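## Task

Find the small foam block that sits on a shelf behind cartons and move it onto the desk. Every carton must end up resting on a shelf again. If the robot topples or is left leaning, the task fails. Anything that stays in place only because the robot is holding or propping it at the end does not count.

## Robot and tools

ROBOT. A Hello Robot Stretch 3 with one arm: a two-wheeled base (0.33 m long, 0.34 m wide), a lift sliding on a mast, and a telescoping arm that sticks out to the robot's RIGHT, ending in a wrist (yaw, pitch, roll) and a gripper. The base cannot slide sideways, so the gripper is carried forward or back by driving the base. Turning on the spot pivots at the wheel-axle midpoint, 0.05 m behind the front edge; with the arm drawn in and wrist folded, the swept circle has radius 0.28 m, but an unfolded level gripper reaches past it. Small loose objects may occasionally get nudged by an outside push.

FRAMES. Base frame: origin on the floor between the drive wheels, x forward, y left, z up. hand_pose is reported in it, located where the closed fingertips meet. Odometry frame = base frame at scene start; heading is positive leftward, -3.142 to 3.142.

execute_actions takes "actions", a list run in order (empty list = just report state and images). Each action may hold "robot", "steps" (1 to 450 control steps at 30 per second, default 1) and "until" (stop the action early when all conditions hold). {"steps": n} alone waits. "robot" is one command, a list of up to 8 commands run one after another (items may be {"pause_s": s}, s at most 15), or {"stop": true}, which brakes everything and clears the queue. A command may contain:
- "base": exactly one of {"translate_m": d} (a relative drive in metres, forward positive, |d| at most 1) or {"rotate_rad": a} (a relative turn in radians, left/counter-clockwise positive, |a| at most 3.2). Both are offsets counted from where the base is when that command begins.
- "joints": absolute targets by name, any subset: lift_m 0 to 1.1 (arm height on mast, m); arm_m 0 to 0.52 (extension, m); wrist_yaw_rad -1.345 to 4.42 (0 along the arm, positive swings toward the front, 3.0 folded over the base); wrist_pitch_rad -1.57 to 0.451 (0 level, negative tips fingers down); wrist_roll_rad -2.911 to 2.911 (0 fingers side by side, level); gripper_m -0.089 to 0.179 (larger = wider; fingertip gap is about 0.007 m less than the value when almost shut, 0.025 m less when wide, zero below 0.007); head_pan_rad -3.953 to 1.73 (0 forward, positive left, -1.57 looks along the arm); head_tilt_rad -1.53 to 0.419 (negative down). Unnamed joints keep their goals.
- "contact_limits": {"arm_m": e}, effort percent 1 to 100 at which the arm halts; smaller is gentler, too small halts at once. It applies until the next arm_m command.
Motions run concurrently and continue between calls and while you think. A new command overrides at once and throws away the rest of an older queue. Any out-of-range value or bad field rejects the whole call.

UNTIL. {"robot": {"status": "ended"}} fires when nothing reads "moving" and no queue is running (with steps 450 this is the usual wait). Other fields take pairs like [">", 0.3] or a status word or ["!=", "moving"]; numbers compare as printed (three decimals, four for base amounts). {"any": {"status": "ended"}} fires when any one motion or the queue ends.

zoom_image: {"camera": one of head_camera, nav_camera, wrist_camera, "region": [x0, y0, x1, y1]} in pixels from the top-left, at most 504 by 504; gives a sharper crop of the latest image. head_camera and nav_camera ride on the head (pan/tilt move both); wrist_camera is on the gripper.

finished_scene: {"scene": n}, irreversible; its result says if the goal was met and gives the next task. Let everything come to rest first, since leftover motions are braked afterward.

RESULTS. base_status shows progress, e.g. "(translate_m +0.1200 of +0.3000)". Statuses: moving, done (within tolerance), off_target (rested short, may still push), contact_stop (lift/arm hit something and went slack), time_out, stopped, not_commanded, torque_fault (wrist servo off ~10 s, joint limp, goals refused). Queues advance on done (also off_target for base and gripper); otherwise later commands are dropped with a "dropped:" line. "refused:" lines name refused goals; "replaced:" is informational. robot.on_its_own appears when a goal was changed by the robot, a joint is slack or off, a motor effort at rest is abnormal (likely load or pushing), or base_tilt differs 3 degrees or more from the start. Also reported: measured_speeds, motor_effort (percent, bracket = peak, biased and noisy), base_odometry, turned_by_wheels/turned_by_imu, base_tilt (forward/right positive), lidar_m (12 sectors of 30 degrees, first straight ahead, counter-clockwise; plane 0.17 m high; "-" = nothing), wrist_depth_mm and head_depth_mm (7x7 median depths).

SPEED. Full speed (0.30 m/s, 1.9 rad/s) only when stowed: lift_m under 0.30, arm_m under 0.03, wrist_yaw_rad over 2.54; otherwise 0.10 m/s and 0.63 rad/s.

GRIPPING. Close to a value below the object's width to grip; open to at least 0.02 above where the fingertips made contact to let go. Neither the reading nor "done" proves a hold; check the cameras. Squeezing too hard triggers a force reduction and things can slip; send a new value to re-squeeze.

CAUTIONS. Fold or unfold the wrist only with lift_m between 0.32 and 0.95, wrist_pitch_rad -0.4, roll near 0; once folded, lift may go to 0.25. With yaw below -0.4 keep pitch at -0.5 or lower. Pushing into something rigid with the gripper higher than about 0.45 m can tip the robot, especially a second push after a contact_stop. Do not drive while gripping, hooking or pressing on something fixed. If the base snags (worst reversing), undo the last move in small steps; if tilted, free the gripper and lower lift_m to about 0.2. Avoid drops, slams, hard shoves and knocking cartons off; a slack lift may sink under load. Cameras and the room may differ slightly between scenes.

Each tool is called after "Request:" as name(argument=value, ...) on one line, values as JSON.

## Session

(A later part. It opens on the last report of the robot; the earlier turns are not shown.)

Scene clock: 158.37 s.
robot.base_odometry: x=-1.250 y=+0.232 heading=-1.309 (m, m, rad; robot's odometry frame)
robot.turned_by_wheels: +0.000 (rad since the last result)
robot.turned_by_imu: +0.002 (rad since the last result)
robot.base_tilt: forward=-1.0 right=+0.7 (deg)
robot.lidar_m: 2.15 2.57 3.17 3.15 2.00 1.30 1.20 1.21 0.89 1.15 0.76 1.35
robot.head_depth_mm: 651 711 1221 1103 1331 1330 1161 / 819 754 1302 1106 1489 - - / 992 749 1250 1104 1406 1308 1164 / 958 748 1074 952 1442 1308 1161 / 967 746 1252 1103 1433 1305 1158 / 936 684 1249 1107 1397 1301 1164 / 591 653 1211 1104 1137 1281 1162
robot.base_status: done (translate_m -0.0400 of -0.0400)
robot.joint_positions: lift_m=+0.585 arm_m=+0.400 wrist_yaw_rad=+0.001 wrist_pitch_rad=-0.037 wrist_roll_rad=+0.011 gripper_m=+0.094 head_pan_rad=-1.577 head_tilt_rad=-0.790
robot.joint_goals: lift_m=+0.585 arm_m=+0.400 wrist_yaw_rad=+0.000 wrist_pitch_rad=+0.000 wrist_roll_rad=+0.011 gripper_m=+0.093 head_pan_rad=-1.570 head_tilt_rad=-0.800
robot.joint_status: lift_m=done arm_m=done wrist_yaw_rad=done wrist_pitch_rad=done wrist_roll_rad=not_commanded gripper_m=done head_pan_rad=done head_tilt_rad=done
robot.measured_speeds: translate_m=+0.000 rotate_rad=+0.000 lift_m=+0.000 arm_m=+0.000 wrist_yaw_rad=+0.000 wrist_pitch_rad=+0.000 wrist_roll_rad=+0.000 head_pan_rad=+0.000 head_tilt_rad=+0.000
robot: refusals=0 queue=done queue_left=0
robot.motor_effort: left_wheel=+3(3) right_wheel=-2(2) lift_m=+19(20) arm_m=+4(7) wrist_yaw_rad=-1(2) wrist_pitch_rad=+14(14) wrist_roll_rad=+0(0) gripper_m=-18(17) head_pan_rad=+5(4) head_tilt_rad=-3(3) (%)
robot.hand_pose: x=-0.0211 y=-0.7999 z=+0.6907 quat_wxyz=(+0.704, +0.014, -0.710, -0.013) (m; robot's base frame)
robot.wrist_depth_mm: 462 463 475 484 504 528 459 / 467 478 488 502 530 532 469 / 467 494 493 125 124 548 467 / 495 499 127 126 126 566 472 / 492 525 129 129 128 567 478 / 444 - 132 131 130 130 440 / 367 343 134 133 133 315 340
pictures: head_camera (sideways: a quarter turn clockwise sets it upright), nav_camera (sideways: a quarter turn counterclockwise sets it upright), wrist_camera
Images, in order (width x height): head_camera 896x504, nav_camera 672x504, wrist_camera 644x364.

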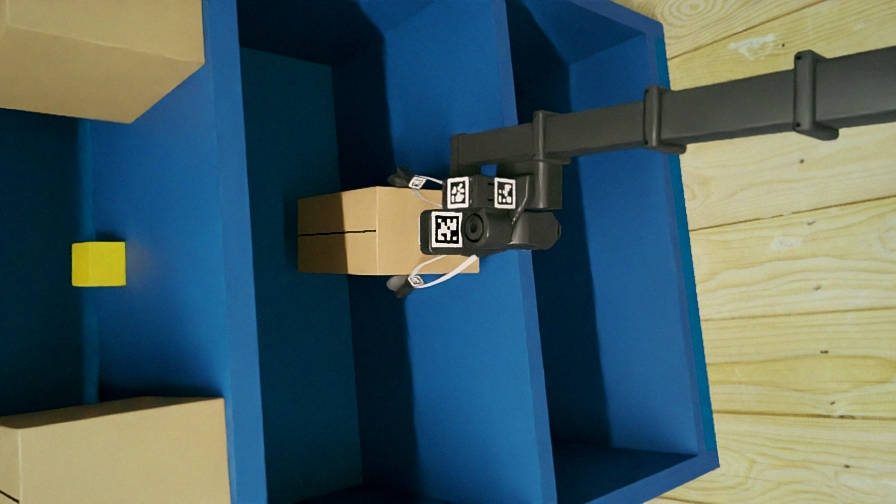

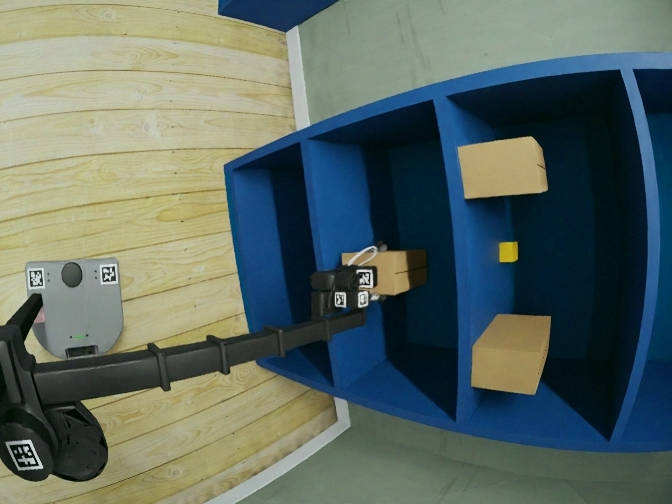

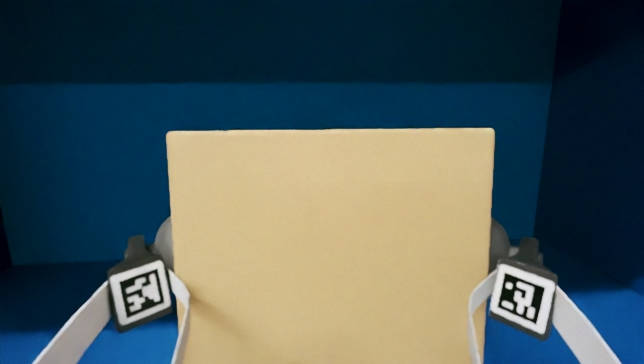

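Request:
execute_actions(actions=[{"robot":[{"joints":{"lift_m":0.574}},{"joints":{"gripper_m":0.17}},{"joints":{"arm_m":0.0}},{"joints":{"lift_m":0.97,"gripper_m":0.12}},{"joints":{"arm_m":0.3,"wrist_pitch_rad":-0.25}}],"steps":450,"until":{"robot":{"status":"ended"}}},{"steps":300,"until":{"robot":{"status":"ended"}}}])

Scene clock: 178.03 s.
robot.base_odometry: x=-1.250 y=+0.232 heading=-1.309 (m, m, rad; robot's odometry frame)
robot.turned_by_wheels: +0.000 (rad since the last result)
robot.turned_by_imu: +0.004 (rad since the last result)
robot.base_tilt: forward=-1.1 right=+0.6 (deg)
robot.lidar_m: 2.14 2.57 3.16 3.14 2.00 1.31 1.20 1.21 0.89 1.15 0.76 1.35
robot.head_depth_mm: 632 - 1254 1102 1331 1331 1161 / 805 - 1301 1109 1463 1337 1158 / 989 - 1292 1042 1429 1320 1162 / 961 788 1063 986 1428 1306 1159 / 964 745 1262 1107 1433 1305 1159 / 937 684 1248 1103 1398 1300 1160 / 590 653 1210 1107 1134 1271 1166
robot.base_status: done (translate_m -0.0400 of -0.0400)
robot.joint_positions: lift_m=+0.970 arm_m=+0.300 wrist_yaw_rad=+0.001 wrist_pitch_rad=-0.267 wrist_roll_rad=+0.011 gripper_m=+0.120 head_pan_rad=-1.577 head_tilt_rad=-0.790
robot.joint_goals: lift_m=+0.970 arm_m=+0.300 wrist_yaw_rad=+0.000 wrist_pitch_rad=-0.250 wrist_roll_rad=+0.011 gripper_m=+0.120 head_pan_rad=-1.570 head_tilt_rad=-0.800
robot.joint_status: lift_m=done arm_m=done wrist_yaw_rad=done wrist_pitch_rad=done wrist_roll_rad=not_commanded gripper_m=done head_pan_rad=done head_tilt_rad=done
robot.measured_speeds: translate_m=+0.000 rotate_rad=+0.000 lift_m=+0.000 arm_m=+0.000 wrist_yaw_rad=+0.000 wrist_pitch_rad=+0.000 wrist_roll_rad=+0.000 head_pan_rad=+0.000 head_tilt_rad=+0.000
robot: refusals=0 queue=done queue_left=0
robot.motor_effort: left_wheel=+3(3) right_wheel=-2(2) lift_m=+38(41) arm_m=+4(3) wrist_yaw_rad=-1(0) wrist_pitch_rad=+6(16) wrist_roll_rad=+0(0) gripper_m=+0(85) head_pan_rad=+4(4) head_tilt_rad=-2(4) (%)
robot.hand_pose: x=-0.0212 y=-0.6854 z=+1.0173 quat_wxyz=(+0.697, +0.094, -0.704, -0.095) (m; robot's base frame)
robot.wrist_depth_mm: 247 534 552 557 572 308 217 / 244 390 581 594 595 309 219 / 238 377 452 444 438 310 222 / 234 310 306 303 303 284 233 / 221 247 231 230 229 232 230 / 195 196 208 213 221 - 475 / 510 673 689 491 693 650 485
pictures: head_camera (sideways: a quarter turn clockwise sets it upright), nav_camera (sideways: a quarter turn counterclockwise sets it upright), wrist_camera
Images, in order (width x height): head_camera 896x504, nav_camera 672x504, wrist_camera 644x364.

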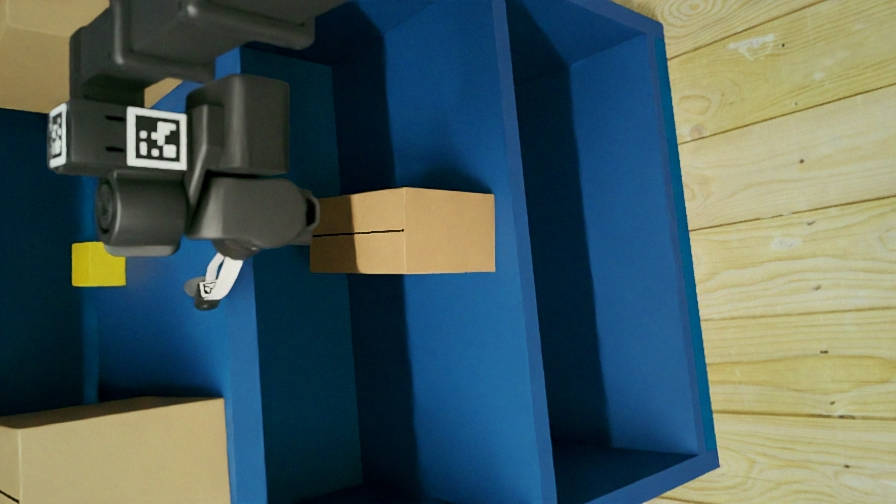

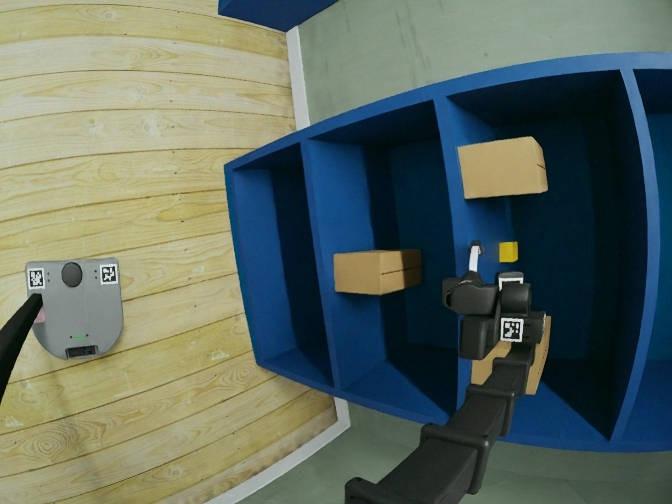

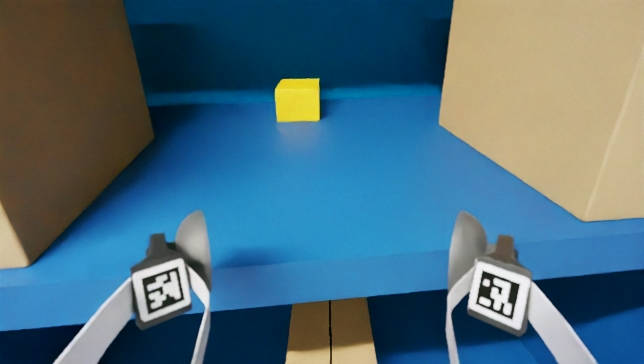

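Request:
execute_actions(actions=[{"robot":[{"joints":{"arm_m":0.0}},{"base":{"rotate_rad":-0.5}},{"base":{"translate_m":0.25}},{"base":{"rotate_rad":0.5}},{"base":{"translate_m":-0.19}},{"joints":{"arm_m":0.33,"lift_m":0.99}}],"steps":450,"until":{"robot":{"status":"ended"}}},{"steps":300,"until":{"robot":{"status":"ended"}}}])

Scene clock: 208.20 s.
robot.base_odometry: x=-1.358 y=+0.173 heading=-1.309 (m, m, rad; robot's odometry frame)
robot.turned_by_wheels: +0.000 (rad since the last result)
robot.turned_by_imu: +0.004 (rad since the last result)
robot.base_tilt: forward=-1.1 right=+0.6 (deg)
robot.lidar_m: 2.10 2.56 3.16 3.67 2.02 1.31 1.21 1.22 0.80 1.03 0.64 1.28
robot.head_depth_mm: - 712 1180 1109 1222 1282 1162 / - - 1182 1102 987 1274 1159 / - - 987 867 939 1256 1162 / 858 712 992 895 936 1253 1163 / 874 747 1130 1105 961 1252 1156 / 834 602 606 1107 942 1251 1162 / 492 533 594 1104 939 1151 1167
robot.base_status: done (translate_m -0.1900 of -0.1900)
robot.joint_positions: lift_m=+0.990 arm_m=+0.330 wrist_yaw_rad=+0.001 wrist_pitch_rad=-0.268 wrist_roll_rad=+0.011 gripper_m=+0.120 head_pan_rad=-1.577 head_tilt_rad=-0.790
robot.joint_goals: lift_m=+0.990 arm_m=+0.330 wrist_yaw_rad=+0.000 wrist_pitch_rad=-0.250 wrist_roll_rad=+0.011 gripper_m=+0.120 head_pan_rad=-1.570 head_tilt_rad=-0.800
robot.joint_status: lift_m=done arm_m=done wrist_yaw_rad=done wrist_pitch_rad=done wrist_roll_rad=not_commanded gripper_m=done head_pan_rad=done head_tilt_rad=done
robot.measured_speeds: translate_m=+0.000 rotate_rad=+0.000 lift_m=+0.000 arm_m=+0.000 wrist_yaw_rad=+0.000 wrist_pitch_rad=+0.000 wrist_roll_rad=+0.000 head_pan_rad=+0.000 head_tilt_rad=+0.000
robot: refusals=0 queue=done queue_left=0
robot.motor_effort: left_wheel=-2(9) right_wheel=+3(6) lift_m=+38(38) arm_m=+4(8) wrist_yaw_rad=-1(1) wrist_pitch_rad=+7(7) wrist_roll_rad=+0(0) gripper_m=+1(0) head_pan_rad=+3(5) head_tilt_rad=-3(2) (%)
robot.hand_pose: x=-0.0212 y=-0.7154 z=+1.0371 quat_wxyz=(+0.697, +0.095, -0.704, -0.095) (m; robot's base frame)
robot.wrist_depth_mm: 390 407 411 435 436 457 229 / 235 433 435 444 461 477 229 / 231 456 460 431 489 456 233 / 227 357 352 348 344 315 233 / 223 273 267 266 263 266 236 / 209 222 215 214 213 - 208 / 187 175 181 178 178 172 175
pictures: head_camera (sideways: a quarter turn clockwise sets it upright), nav_camera (sideways: a quarter turn counterclockwise sets it upright), wrist_camera
Images, in order (width x height): head_camera 896x504, nav_camera 672x504, wrist_camera 644x364.

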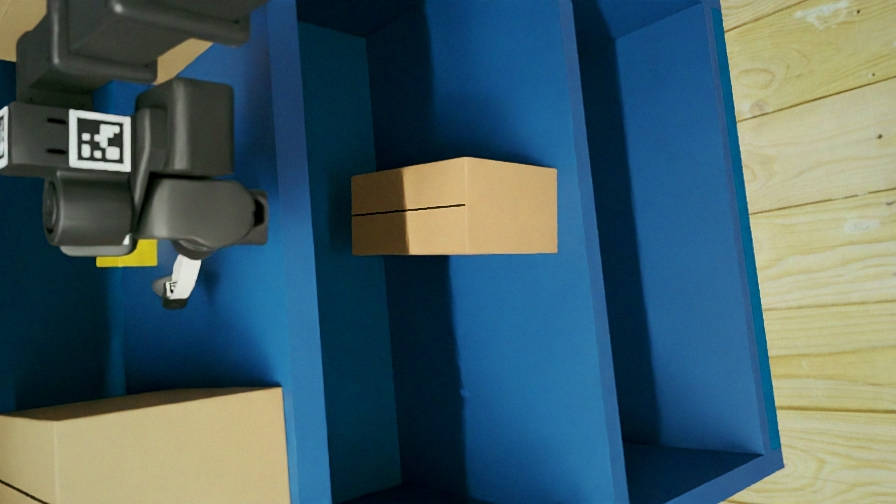

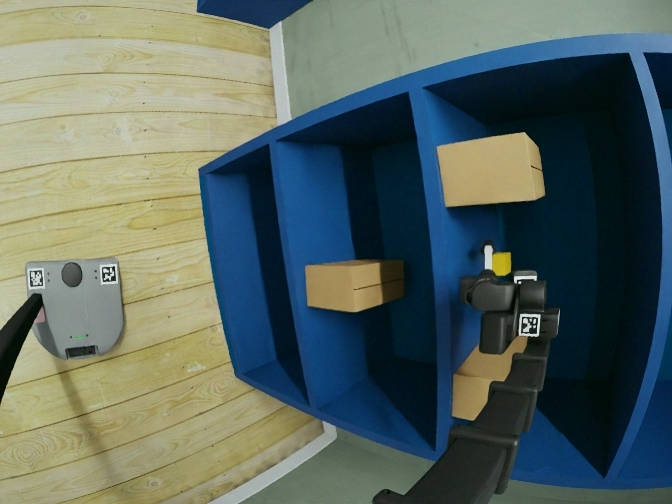

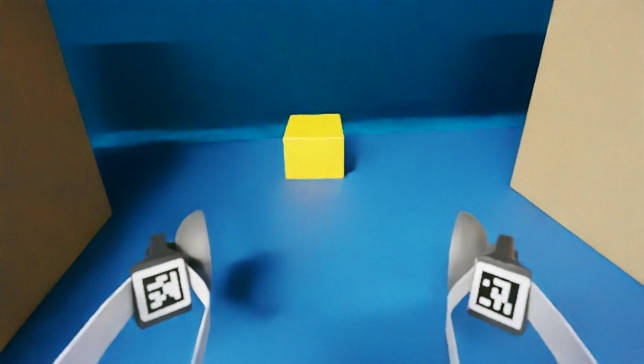

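Request:
execute_actions(actions=[{"robot":[{"joints":{"lift_m":0.998},"base":{"translate_m":0.012}},{"joints":{"arm_m":0.52}}],"steps":450,"until":{"robot":{"status":"ended"}}}])

Scene clock: 222.63 s.
robot.base_odometry: x=-1.355 y=+0.161 heading=-1.309 (m, m, rad; robot's odometry frame)
robot.turned_by_wheels: +0.000 (rad since the last result)
robot.turned_by_imu: +0.002 (rad since the last result)
robot.base_tilt: forward=-1.0 right=+0.6 (deg)
robot.lidar_m: 2.08 2.55 3.12 3.26 2.03 1.33 1.22 1.23 0.81 1.03 0.64 1.27
robot.head_depth_mm: - 690 1179 1107 990 1281 1161 / 927 748 1186 1106 988 1279 1162 / - 749 957 859 937 1257 1159 / 880 746 994 1046 938 1257 1158 / 870 747 620 1104 962 1249 1163 / 611 560 601 1108 940 1248 1162 / 492 532 591 1072 941 1150 1165
robot.base_status: done (translate_m +0.0120 of +0.0120)
robot.joint_positions: lift_m=+0.998 arm_m=+0.519 wrist_yaw_rad=+0.001 wrist_pitch_rad=-0.268 wrist_roll_rad=+0.011 gripper_m=+0.120 head_pan_rad=-1.577 head_tilt_rad=-0.790
robot.joint_goals: lift_m=+0.998 arm_m=+0.520 wrist_yaw_rad=+0.000 wrist_pitch_rad=-0.250 wrist_roll_rad=+0.011 gripper_m=+0.120 head_pan_rad=-1.570 head_tilt_rad=-0.800
robot.joint_status: lift_m=done arm_m=done wrist_yaw_rad=done wrist_pitch_rad=done wrist_roll_rad=not_commanded gripper_m=done head_pan_rad=done head_tilt_rad=done
robot.measured_speeds: translate_m=+0.000 rotate_rad=+0.000 lift_m=+0.000 arm_m=+0.000 wrist_yaw_rad=+0.000 wrist_pitch_rad=+0.000 wrist_roll_rad=+0.000 head_pan_rad=+0.000 head_tilt_rad=+0.000
robot: refusals=0 queue=done queue_left=0
robot.motor_effort: left_wheel=-2(4) right_wheel=+3(8) lift_m=+38(40) arm_m=+4(0) wrist_yaw_rad=-1(1) wrist_pitch_rad=+7(7) wrist_roll_rad=+0(0) gripper_m=+1(1) head_pan_rad=+4(5) head_tilt_rad=-3(3) (%)
robot.hand_pose: x=-0.0212 y=-0.9050 z=+1.0451 quat_wxyz=(+0.697, +0.095, -0.704, -0.095) (m; robot's base frame)
robot.wrist_depth_mm: 233 238 247 253 261 265 277 / 248 254 262 270 276 284 294 / 263 267 278 287 297 309 314 / 279 287 297 294 317 322 332 / 284 295 278 199 274 282 273 / 228 240 216 174 218 - 220 / 197 184 188 183 186 179 184
pictures: head_camera (sideways: a quarter turn clockwise sets it upright), nav_camera (sideways: a quarter turn counterclockwise sets it upright), wrist_camera
Images, in order (width x height): head_camera 896x504, nav_camera 672x504, wrist_camera 644x364.

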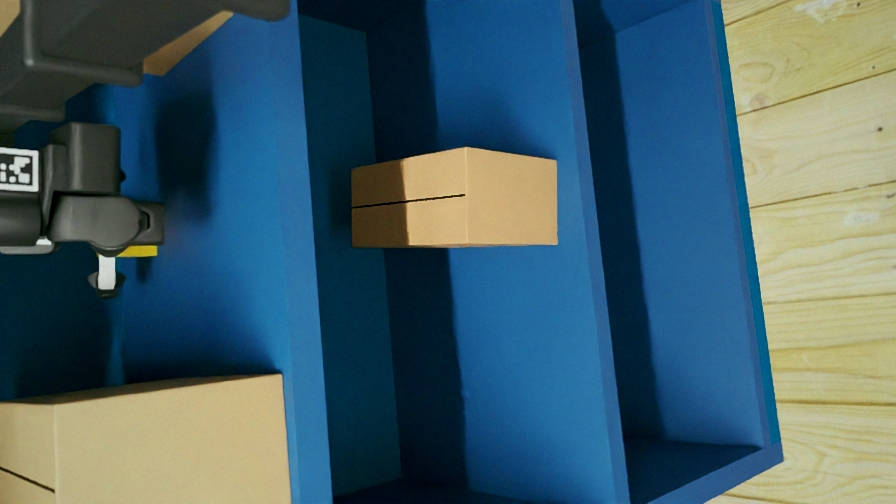

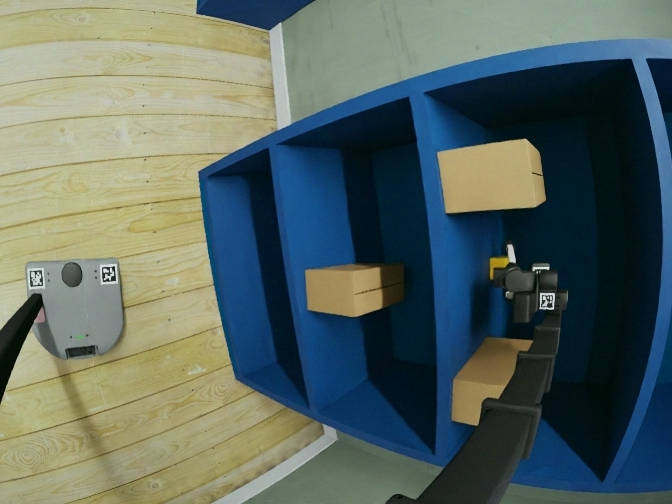

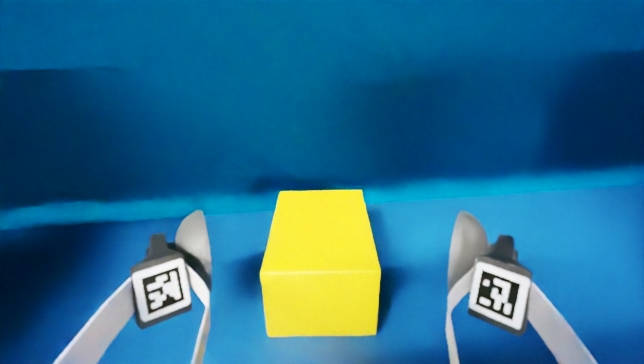

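Request:
execute_actions(actions=[{"robot":[{"joints":{"wrist_pitch_rad":-0.14}},{"joints":{"lift_m":0.945}}],"steps":450,"until":{"robot":{"status":"ended"}}}])

Scene clock: 233.20 s.
robot.base_odometry: x=-1.355 y=+0.161 heading=-1.309 (m, m, rad; robot's odometry frame)
robot.turned_by_wheels: +0.000 (rad since the last result)
robot.turned_by_imu: +0.001 (rad since the last result)
robot.base_tilt: forward=-1.1 right=+0.8 (deg)
robot.lidar_m: 2.09 2.55 3.11 3.28 2.03 1.33 1.22 1.24 0.81 1.03 0.64 1.27
robot.head_depth_mm: 679 - - 1072 987 1284 1159 / 880 712 1185 1105 989 1279 1165 / 857 678 954 861 939 1256 1163 / 862 712 986 1045 941 1253 1162 / 871 748 620 1103 962 1254 1160 / 613 560 603 1106 940 1256 1163 / 492 531 590 1072 939 1151 1157
robot.base_status: done (translate_m +0.0120 of +0.0120)
robot.joint_positions: lift_m=+0.945 arm_m=+0.519 wrist_yaw_rad=+0.001 wrist_pitch_rad=-0.163 wrist_roll_rad=+0.011 gripper_m=+0.120 head_pan_rad=-1.577 head_tilt_rad=-0.790
robot.joint_goals: lift_m=+0.945 arm_m=+0.520 wrist_yaw_rad=+0.000 wrist_pitch_rad=-0.140 wrist_roll_rad=+0.011 gripper_m=+0.120 head_pan_rad=-1.570 head_tilt_rad=-0.800
robot.joint_status: lift_m=done arm_m=done wrist_yaw_rad=done wrist_pitch_rad=done wrist_roll_rad=not_commanded gripper_m=done head_pan_rad=done head_tilt_rad=done
robot.measured_speeds: translate_m=+0.000 rotate_rad=+0.000 lift_m=+0.000 arm_m=+0.000 wrist_yaw_rad=+0.000 wrist_pitch_rad=+0.000 wrist_roll_rad=+0.000 head_pan_rad=+0.000 head_tilt_rad=+0.000
robot: refusals=0 queue=done queue_left=0
robot.motor_effort: left_wheel=-2(2) right_wheel=+3(3) lift_m=+18(38) arm_m=+4(4) wrist_yaw_rad=-1(1) wrist_pitch_rad=+9(10) wrist_roll_rad=+0(0) gripper_m=+1(1) head_pan_rad=+3(4) head_tilt_rad=-2(3) (%)
robot.hand_pose: x=-0.0212 y=-0.9133 z=+1.0188 quat_wxyz=(+0.701, +0.058, -0.708, -0.058) (m; robot's base frame)
robot.wrist_depth_mm: 237 242 250 252 264 270 277 / 246 252 259 268 274 283 289 / 258 262 273 282 291 300 310 / 270 280 284 215 301 316 319 / 247 263 231 156 244 250 241 / 190 200 178 160 182 - 186 / 161 149 154 153 153 146 151
pictures: head_camera (sideways: a quarter turn clockwise sets it upright), nav_camera (sideways: a quarter turn counterclockwise sets it upright), wrist_camera
Images, in order (width x height): head_camera 896x504, nav_camera 672x504, wrist_camera 644x364.

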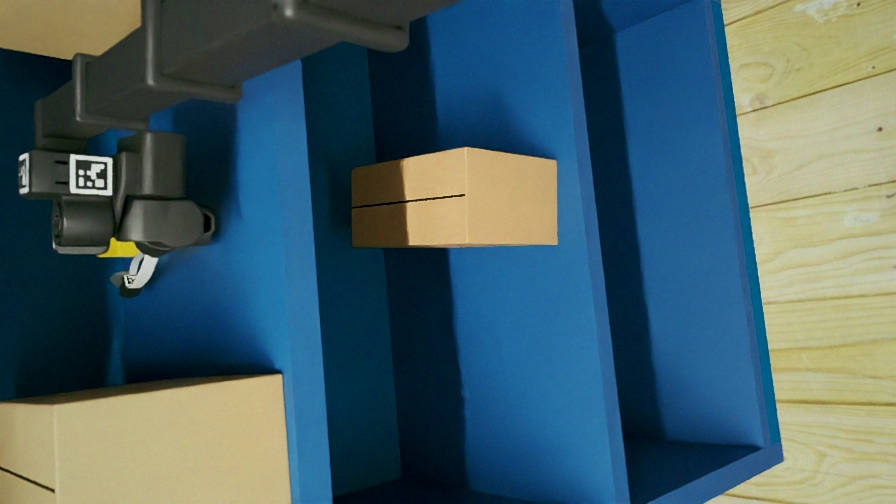

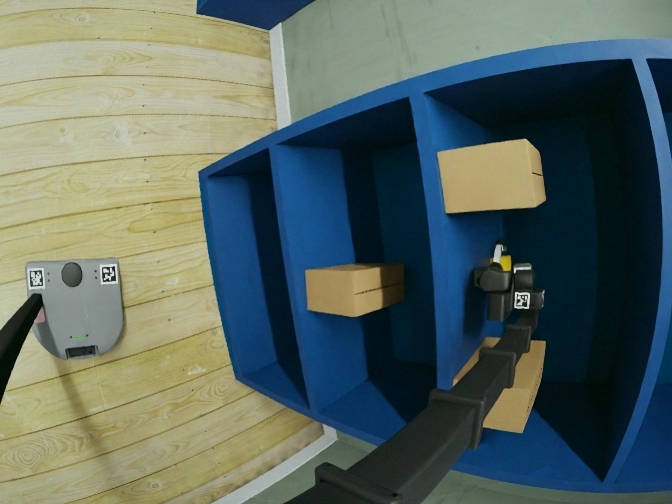

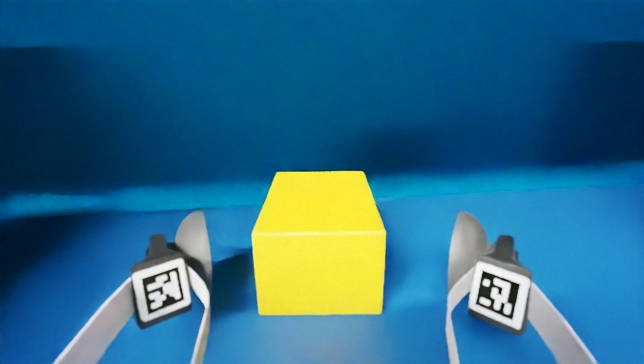

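Slightly lower, then grip and lift.

Request:
execute_actions(actions=[{"robot":[{"joints":{"lift_m":0.935}},{"joints":{"gripper_m":0.035}},{"pause_s":0.5},{"joints":{"lift_m":0.96}},{"joints":{"arm_m":0.0}}],"steps":450,"until":{"robot":{"status":"ended"}}}])

Scene clock: 246.27 s.
robot.base_odometry: x=-1.355 y=+0.161 heading=-1.309 (m, m, rad; robot's odometry frame)
robot.turned_by_wheels: +0.000 (rad since the last result)
robot.turned_by_imu: +0.002 (rad since the last result)
robot.base_tilt: forward=-1.0 right=+0.6 (deg)
robot.lidar_m: 2.08 2.55 3.11 3.28 2.03 1.33 1.22 1.24 0.81 1.03 0.64 1.27
robot.head_depth_mm: 683 677 1179 - - - - / 906 749 1175 1134 - - 1132 / 897 750 531 - - - 1124 / 882 748 456 1088 975 1255 1142 / 869 749 621 1103 965 1255 1166 / 608 561 602 1107 940 1251 1162 / 493 532 591 1074 939 1150 1161
robot.base_status: done (translate_m +0.0120 of +0.0120)
robot.joint_positions: lift_m=+0.960 arm_m=+0.000 wrist_yaw_rad=+0.001 wrist_pitch_rad=-0.163 wrist_roll_rad=+0.011 gripper_m=+0.036 head_pan_rad=-1.577 head_tilt_rad=-0.790
robot.joint_goals: lift_m=+0.960 arm_m=+0.000 wrist_yaw_rad=+0.000 wrist_pitch_rad=-0.140 wrist_roll_rad=+0.011 gripper_m=+0.035 head_pan_rad=-1.570 head_tilt_rad=-0.800
robot.joint_status: lift_m=done arm_m=done wrist_yaw_rad=done wrist_pitch_rad=done wrist_roll_rad=not_commanded gripper_m=done head_pan_rad=done head_tilt_rad=done
robot.measured_speeds: translate_m=+0.000 rotate_rad=+0.000 lift_m=+0.000 arm_m=+0.000 wrist_yaw_rad=+0.000 wrist_pitch_rad=+0.000 wrist_roll_rad=+0.000 head_pan_rad=+0.000 head_tilt_rad=+0.000
robot: refusals=0 queue=done queue_left=0
robot.motor_effort: left_wheel=-2(2) right_wheel=+2(3) lift_m=+38(39) arm_m=-4(1) wrist_yaw_rad=-1(1) wrist_pitch_rad=+9(9) wrist_roll_rad=+0(0) gripper_m=-12(83) head_pan_rad=+5(3) head_tilt_rad=-3(2) (%)
robot.hand_pose: x=-0.0212 y=-0.3942 z=+1.0329 quat_wxyz=(+0.701, +0.058, -0.708, -0.058) (m; robot's base frame)
robot.wrist_depth_mm: 305 308 695 717 745 430 356 / 317 318 726 743 767 411 369 / 430 334 531 690 605 419 389 / 378 354 371 187 398 395 399 / 342 599 356 153 377 778 561 / 474 722 864 160 164 777 563 / 471 664 794 569 750 715 572
pictures: head_camera (sideways: a quarter turn clockwise sets it upright), nav_camera (sideways: a quarter turn counterclockwise sets it upright), wrist_camera
Images, in order (width x height): head_camera 896x504, nav_camera 672x504, wrist_camera 644x364.

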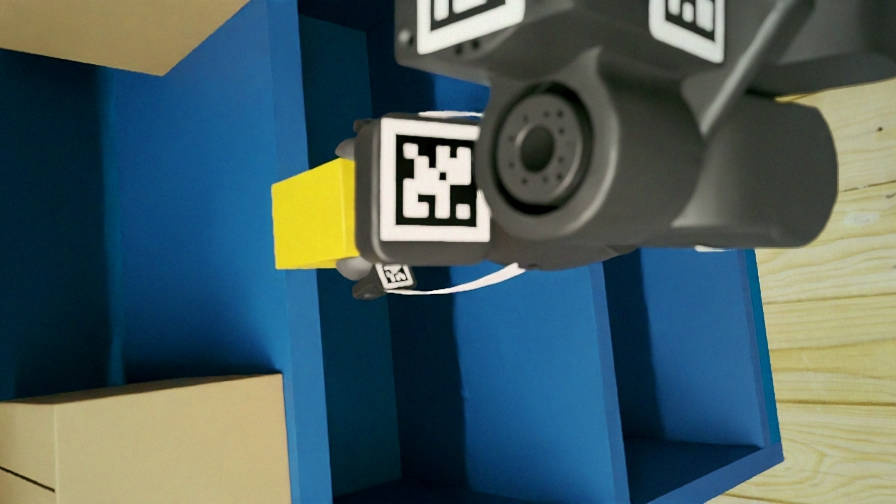

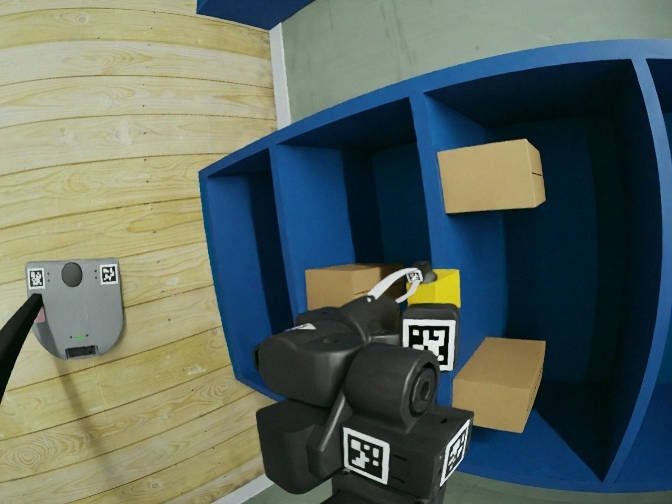

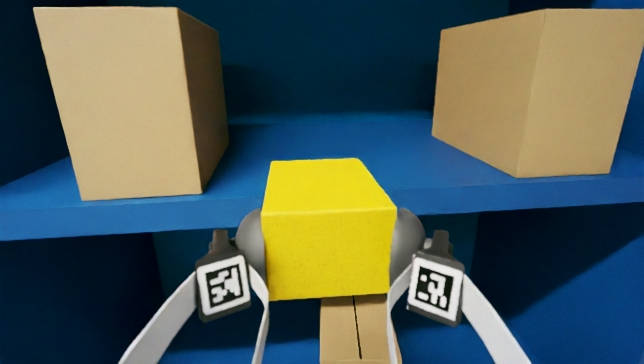

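Request:
execute_actions(actions=[{"robot":[{"base":{"rotate_rad":1.35},"joints":{"lift_m":0.8,"head_pan_rad":-1.57,"head_tilt_rad":-0.7}},{"base":{"translate_m":1.0}},{"base":{"translate_m":1.0}},{"base":{"translate_m":0.25}},{"base":{"rotate_rad":1.79}}],"steps":450,"until":{"robot":{"status":"ended"}}},{"steps":450,"until":{"robot":{"status":"ended"}}},{"steps":200,"until":{"robot":{"status":"ended"}}}])

Scene clock: 297.10 s.
robot.base_odometry: x=+0.893 y=+0.254 heading=+1.831 (m, m, rad; robot's odometry frame)
robot.turned_by_wheels: +3.140 (rad since the last result)
robot.turned_by_imu: +3.112 (rad since the last result)
robot.base_tilt: forward=-1.1 right=+0.7 (deg)
robot.lidar_m: 2.00 2.02 2.54 2.72 2.72 1.89 1.73 1.75 1.45 1.59 1.17 2.01
robot.head_depth_mm: 1409 1540 1234 1889 1678 1405 1284 / 1380 1513 1235 1886 1669 1399 - / 1368 1517 1231 1041 1053 1472 - / 1352 1514 1236 1035 539 1468 1179 / 1335 1486 1234 1043 1676 1395 1199 / 1323 1471 1232 1037 1675 1392 1200 / 1312 1456 1235 1000 1632 1395 1203
robot.base_status: done (rotate_rad +1.7899 of +1.7900)
robot.joint_positions: lift_m=+0.800 arm_m=+0.000 wrist_yaw_rad=+0.001 wrist_pitch_rad=-0.163 wrist_roll_rad=+0.011 gripper_m=+0.036 head_pan_rad=-1.577 head_tilt_rad=-0.705
robot.joint_goals: lift_m=+0.800 arm_m=+0.000 wrist_yaw_rad=+0.000 wrist_pitch_rad=-0.140 wrist_roll_rad=+0.011 gripper_m=+0.035 head_pan_rad=-1.570 head_tilt_rad=-0.700
robot.joint_status: lift_m=done arm_m=done wrist_yaw_rad=done wrist_pitch_rad=done wrist_roll_rad=not_commanded gripper_m=done head_pan_rad=done head_tilt_rad=done
robot.measured_speeds: translate_m=+0.000 rotate_rad=+0.000 lift_m=+0.000 arm_m=+0.000 wrist_yaw_rad=+0.000 wrist_pitch_rad=+0.000 wrist_roll_rad=+0.000 head_pan_rad=+0.000 head_tilt_rad=+0.000
robot: refusals=0 queue=done queue_left=0
robot.motor_effort: left_wheel=-2(8) right_wheel=+3(8) lift_m=+18(40) arm_m=-3(3) wrist_yaw_rad=-2(1) wrist_pitch_rad=+9(9) wrist_roll_rad=+0(0) gripper_m=-12(12) head_pan_rad=+3(5) head_tilt_rad=+1(8) (%)
robot.hand_pose: x=-0.0212 y=-0.3942 z=+0.8738 quat_wxyz=(+0.701, +0.058, -0.708, -0.058) (m; robot's base frame)
robot.wrist_depth_mm: - - - - - - - / - - - - - - - / - - - - - - - / - 758 738 187 725 714 708 / 588 976 598 153 609 - - / - - - 161 164 - - / - - - - - - -
pictures: head_camera (sideways: a quarter turn clockwise sets it upright), nav_camera (sideways: a quarter turn counterclockwise sets it upright), wrist_camera
Images, in order (width x height): head_camera 896x504, nav_camera 672x504, wrist_camera 644x364.

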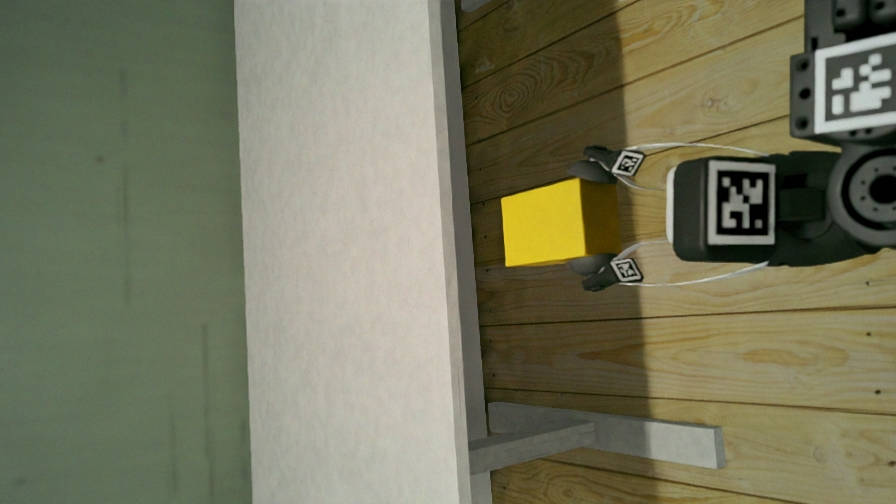

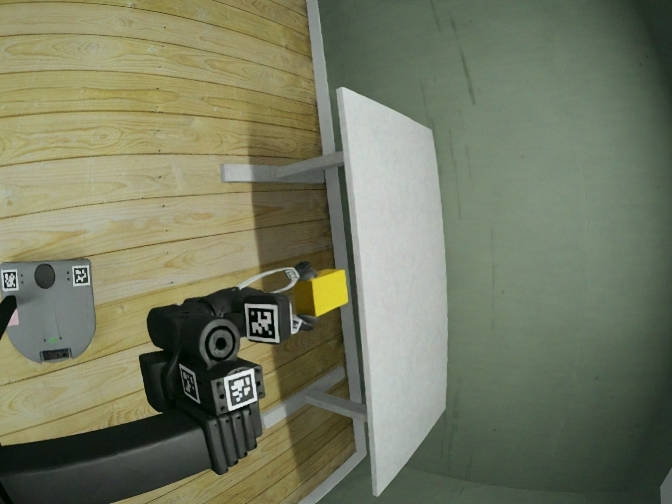

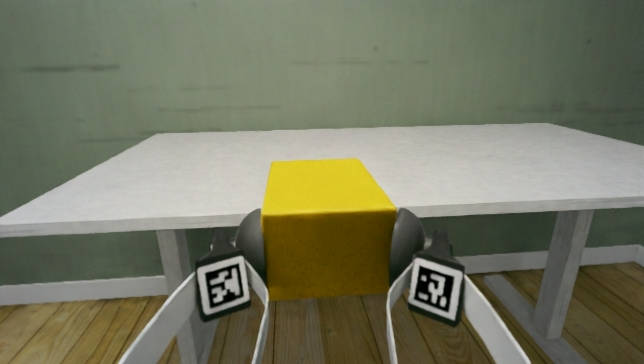

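Request:
execute_actions(actions=[{"robot":[{"joints":{"arm_m":0.52}}],"steps":450,"until":{"robot":{"status":"ended"}}}])

Scene clock: 308.83 s.
robot.base_odometry: x=+0.893 y=+0.254 heading=+1.831 (m, m, rad; robot's odometry frame)
robot.turned_by_wheels: +0.000 (rad since the last result)
robot.turned_by_imu: +0.002 (rad since the last result)
robot.base_tilt: forward=-1.1 right=+0.7 (deg)
robot.lidar_m: 2.00 2.02 2.55 2.72 2.72 1.89 1.73 1.75 1.45 1.59 1.17 2.02
robot.head_depth_mm: 1403 1541 1236 1039 1779 - 1178 / 1389 1526 1294 - 1649 1370 1204 / 1367 1514 - 1043 1667 1395 1206 / 1357 1506 1235 1042 1672 1397 1203 / 1341 1482 1232 1040 1669 1393 1203 / 1324 1469 1234 1035 1677 1405 1205 / 1311 1448 1229 997 1621 1391 1200
robot.base_status: done (rotate_rad +1.7899 of +1.7900)
robot.joint_positions: lift_m=+0.800 arm_m=+0.519 wrist_yaw_rad=+0.001 wrist_pitch_rad=-0.163 wrist_roll_rad=+0.011 gripper_m=+0.036 head_pan_rad=-1.577 head_tilt_rad=-0.705
robot.joint_goals: lift_m=+0.800 arm_m=+0.520 wrist_yaw_rad=+0.000 wrist_pitch_rad=-0.140 wrist_roll_rad=+0.011 gripper_m=+0.035 head_pan_rad=-1.570 head_tilt_rad=-0.700
robot.joint_status: lift_m=done arm_m=done wrist_yaw_rad=done wrist_pitch_rad=done wrist_roll_rad=not_commanded gripper_m=done head_pan_rad=done head_tilt_rad=done
robot.measured_speeds: translate_m=+0.000 rotate_rad=+0.000 lift_m=+0.000 arm_m=+0.000 wrist_yaw_rad=+0.000 wrist_pitch_rad=+0.000 wrist_roll_rad=+0.000 head_pan_rad=+0.000 head_tilt_rad=+0.000
robot: refusals=0 queue=done queue_left=0
robot.motor_effort: left_wheel=-2(2) right_wheel=+3(4) lift_m=+19(19) arm_m=+4(3) wrist_yaw_rad=-1(2) wrist_pitch_rad=+9(9) wrist_roll_rad=+0(0) gripper_m=-12(12) head_pan_rad=+4(3) head_tilt_rad=+2(2) (%)
robot.hand_pose: x=-0.0212 y=-0.9133 z=+0.8738 quat_wxyz=(+0.701, +0.058, -0.708, -0.058) (m; robot's base frame)
robot.wrist_depth_mm: 729 709 756 752 771 799 813 / 753 751 760 797 822 832 859 / 771 788 816 854 850 880 870 / 748 730 734 187 701 718 703 / 521 511 505 153 451 497 490 / 400 393 355 161 163 391 384 / 319 322 322 317 317 314 309
pictures: head_camera (sideways: a quarter turn clockwise sets it upright), nav_camera (sideways: a quarter turn counterclockwise sets it upright), wrist_camera
Images, in order (width x height): head_camera 896x504, nav_camera 672x504, wrist_camera 644x364.

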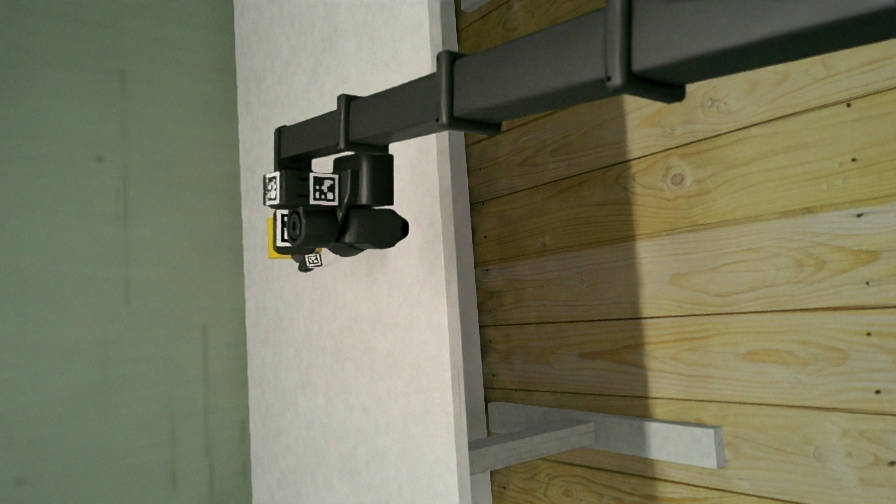

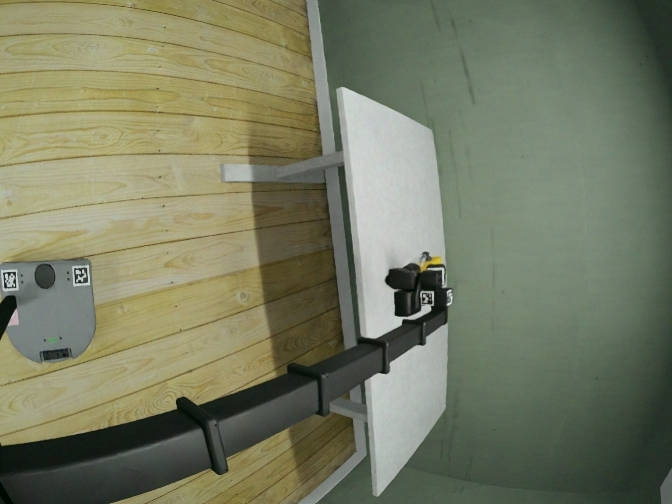

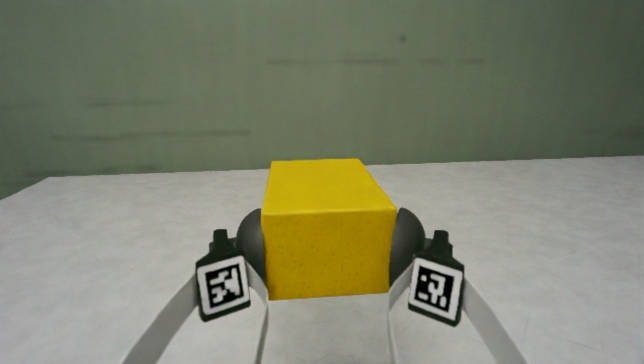

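Request:
execute_actions(actions=[{"robot":[{"joints":{"lift_m":0.705}},{"joints":{"gripper_m":0.11}},{"joints":{"lift_m":0.76}},{"joints":{"arm_m":0.0}}],"steps":450,"until":{"robot":{"status":"ended"}}}])

Scene clock: 344.67 s.
robot.base_odometry: x=+0.893 y=+0.254 heading=+1.831 (m, m, rad; robot's odometry frame)
robot.turned_by_wheels: +0.000 (rad since the last result)
robot.turned_by_imu: +0.003 (rad since the last result)
robot.base_tilt: forward=-1.1 right=+0.6 (deg)
robot.lidar_m: 1.99 2.02 2.55 2.70 2.71 1.89 1.73 1.74 1.44 1.59 1.17 2.02
robot.head_depth_mm: 1405 1542 1228 1875 1674 1406 1246 / 1389 1527 1235 1886 1680 1394 1239 / 1370 1511 1232 1041 1677 1434 - / 1356 1505 1234 1019 1676 1434 1179 / 1343 1487 1234 1039 1676 1401 1208 / 1324 1470 1226 1038 1673 1395 1203 / 1309 1459 1233 997 1628 1394 1203
robot.base_status: done (rotate_rad +1.7899 of +1.7900)
robot.joint_positions: lift_m=+0.760 arm_m=+0.000 wrist_yaw_rad=+0.001 wrist_pitch_rad=-0.163 wrist_roll_rad=+0.011 gripper_m=+0.110 head_pan_rad=-1.577 head_tilt_rad=-0.705
robot.joint_goals: lift_m=+0.760 arm_m=+0.000 wrist_yaw_rad=+0.000 wrist_pitch_rad=-0.140 wrist_roll_rad=+0.011 gripper_m=+0.110 head_pan_rad=-1.570 head_tilt_rad=-0.700
robot.joint_status: lift_m=done arm_m=done wrist_yaw_rad=done wrist_pitch_rad=done wrist_roll_rad=not_commanded gripper_m=done head_pan_rad=done head_tilt_rad=done
robot.measured_speeds: translate_m=+0.000 rotate_rad=+0.000 lift_m=+0.000 arm_m=+0.000 wrist_yaw_rad=+0.000 wrist_pitch_rad=+0.000 wrist_roll_rad=+0.000 head_pan_rad=+0.000 head_tilt_rad=+0.000
robot: refusals=0 queue=done queue_left=0
robot.motor_effort: left_wheel=-2(2) right_wheel=+3(4) lift_m=+39(41) arm_m=-4(5) wrist_yaw_rad=-1(1) wrist_pitch_rad=+9(9) wrist_roll_rad=+0(0) gripper_m=+0(82) head_pan_rad=+5(4) head_tilt_rad=+1(2) (%)
robot.hand_pose: x=-0.0212 y=-0.3942 z=+0.8330 quat_wxyz=(+0.701, +0.058, -0.708, -0.058) (m; robot's base frame)
robot.wrist_depth_mm: - - - - - - - / - - - - - - - / - - - - - - - / 626 621 614 642 645 658 712 / - - - - - - - / - - - - - - - / - - - - - - -
pictures: head_camera (sideways: a quarter turn clockwise sets it upright), nav_camera (sideways: a quarter turn counterclockwise sets it upright), wrist_camera
Images, in order (width x height): head_camera 896x504, nav_camera 672x504, wrist_camera 644x364.

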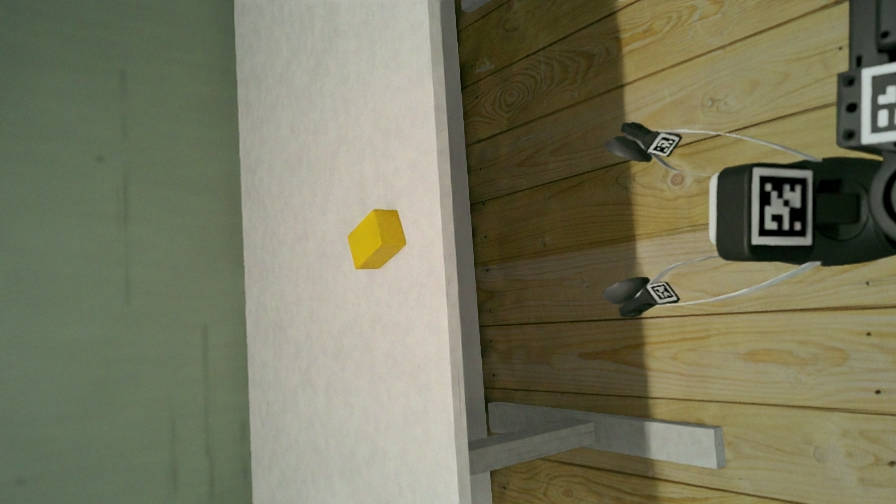

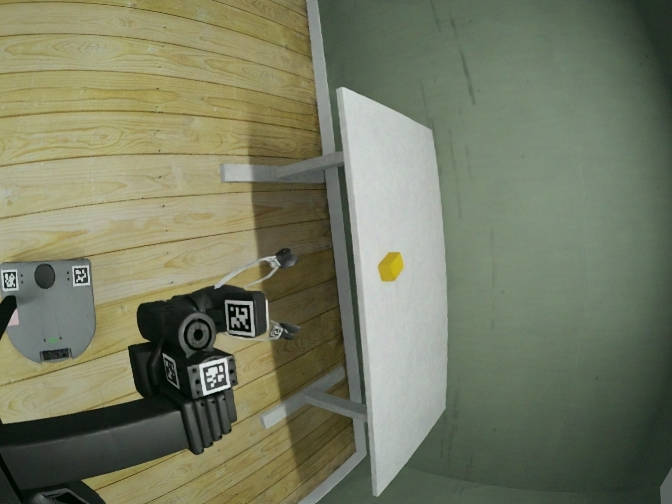

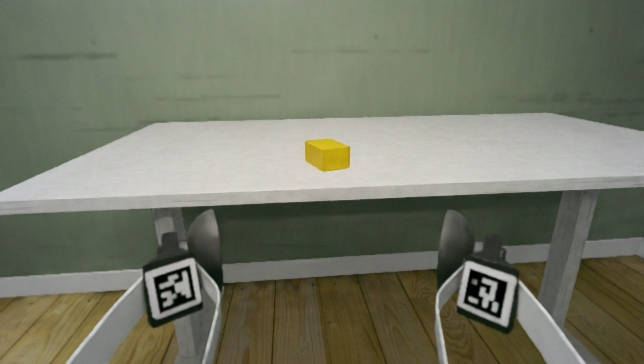

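Request:
finished_scene(scene=1)

The scene is finished: the task was done.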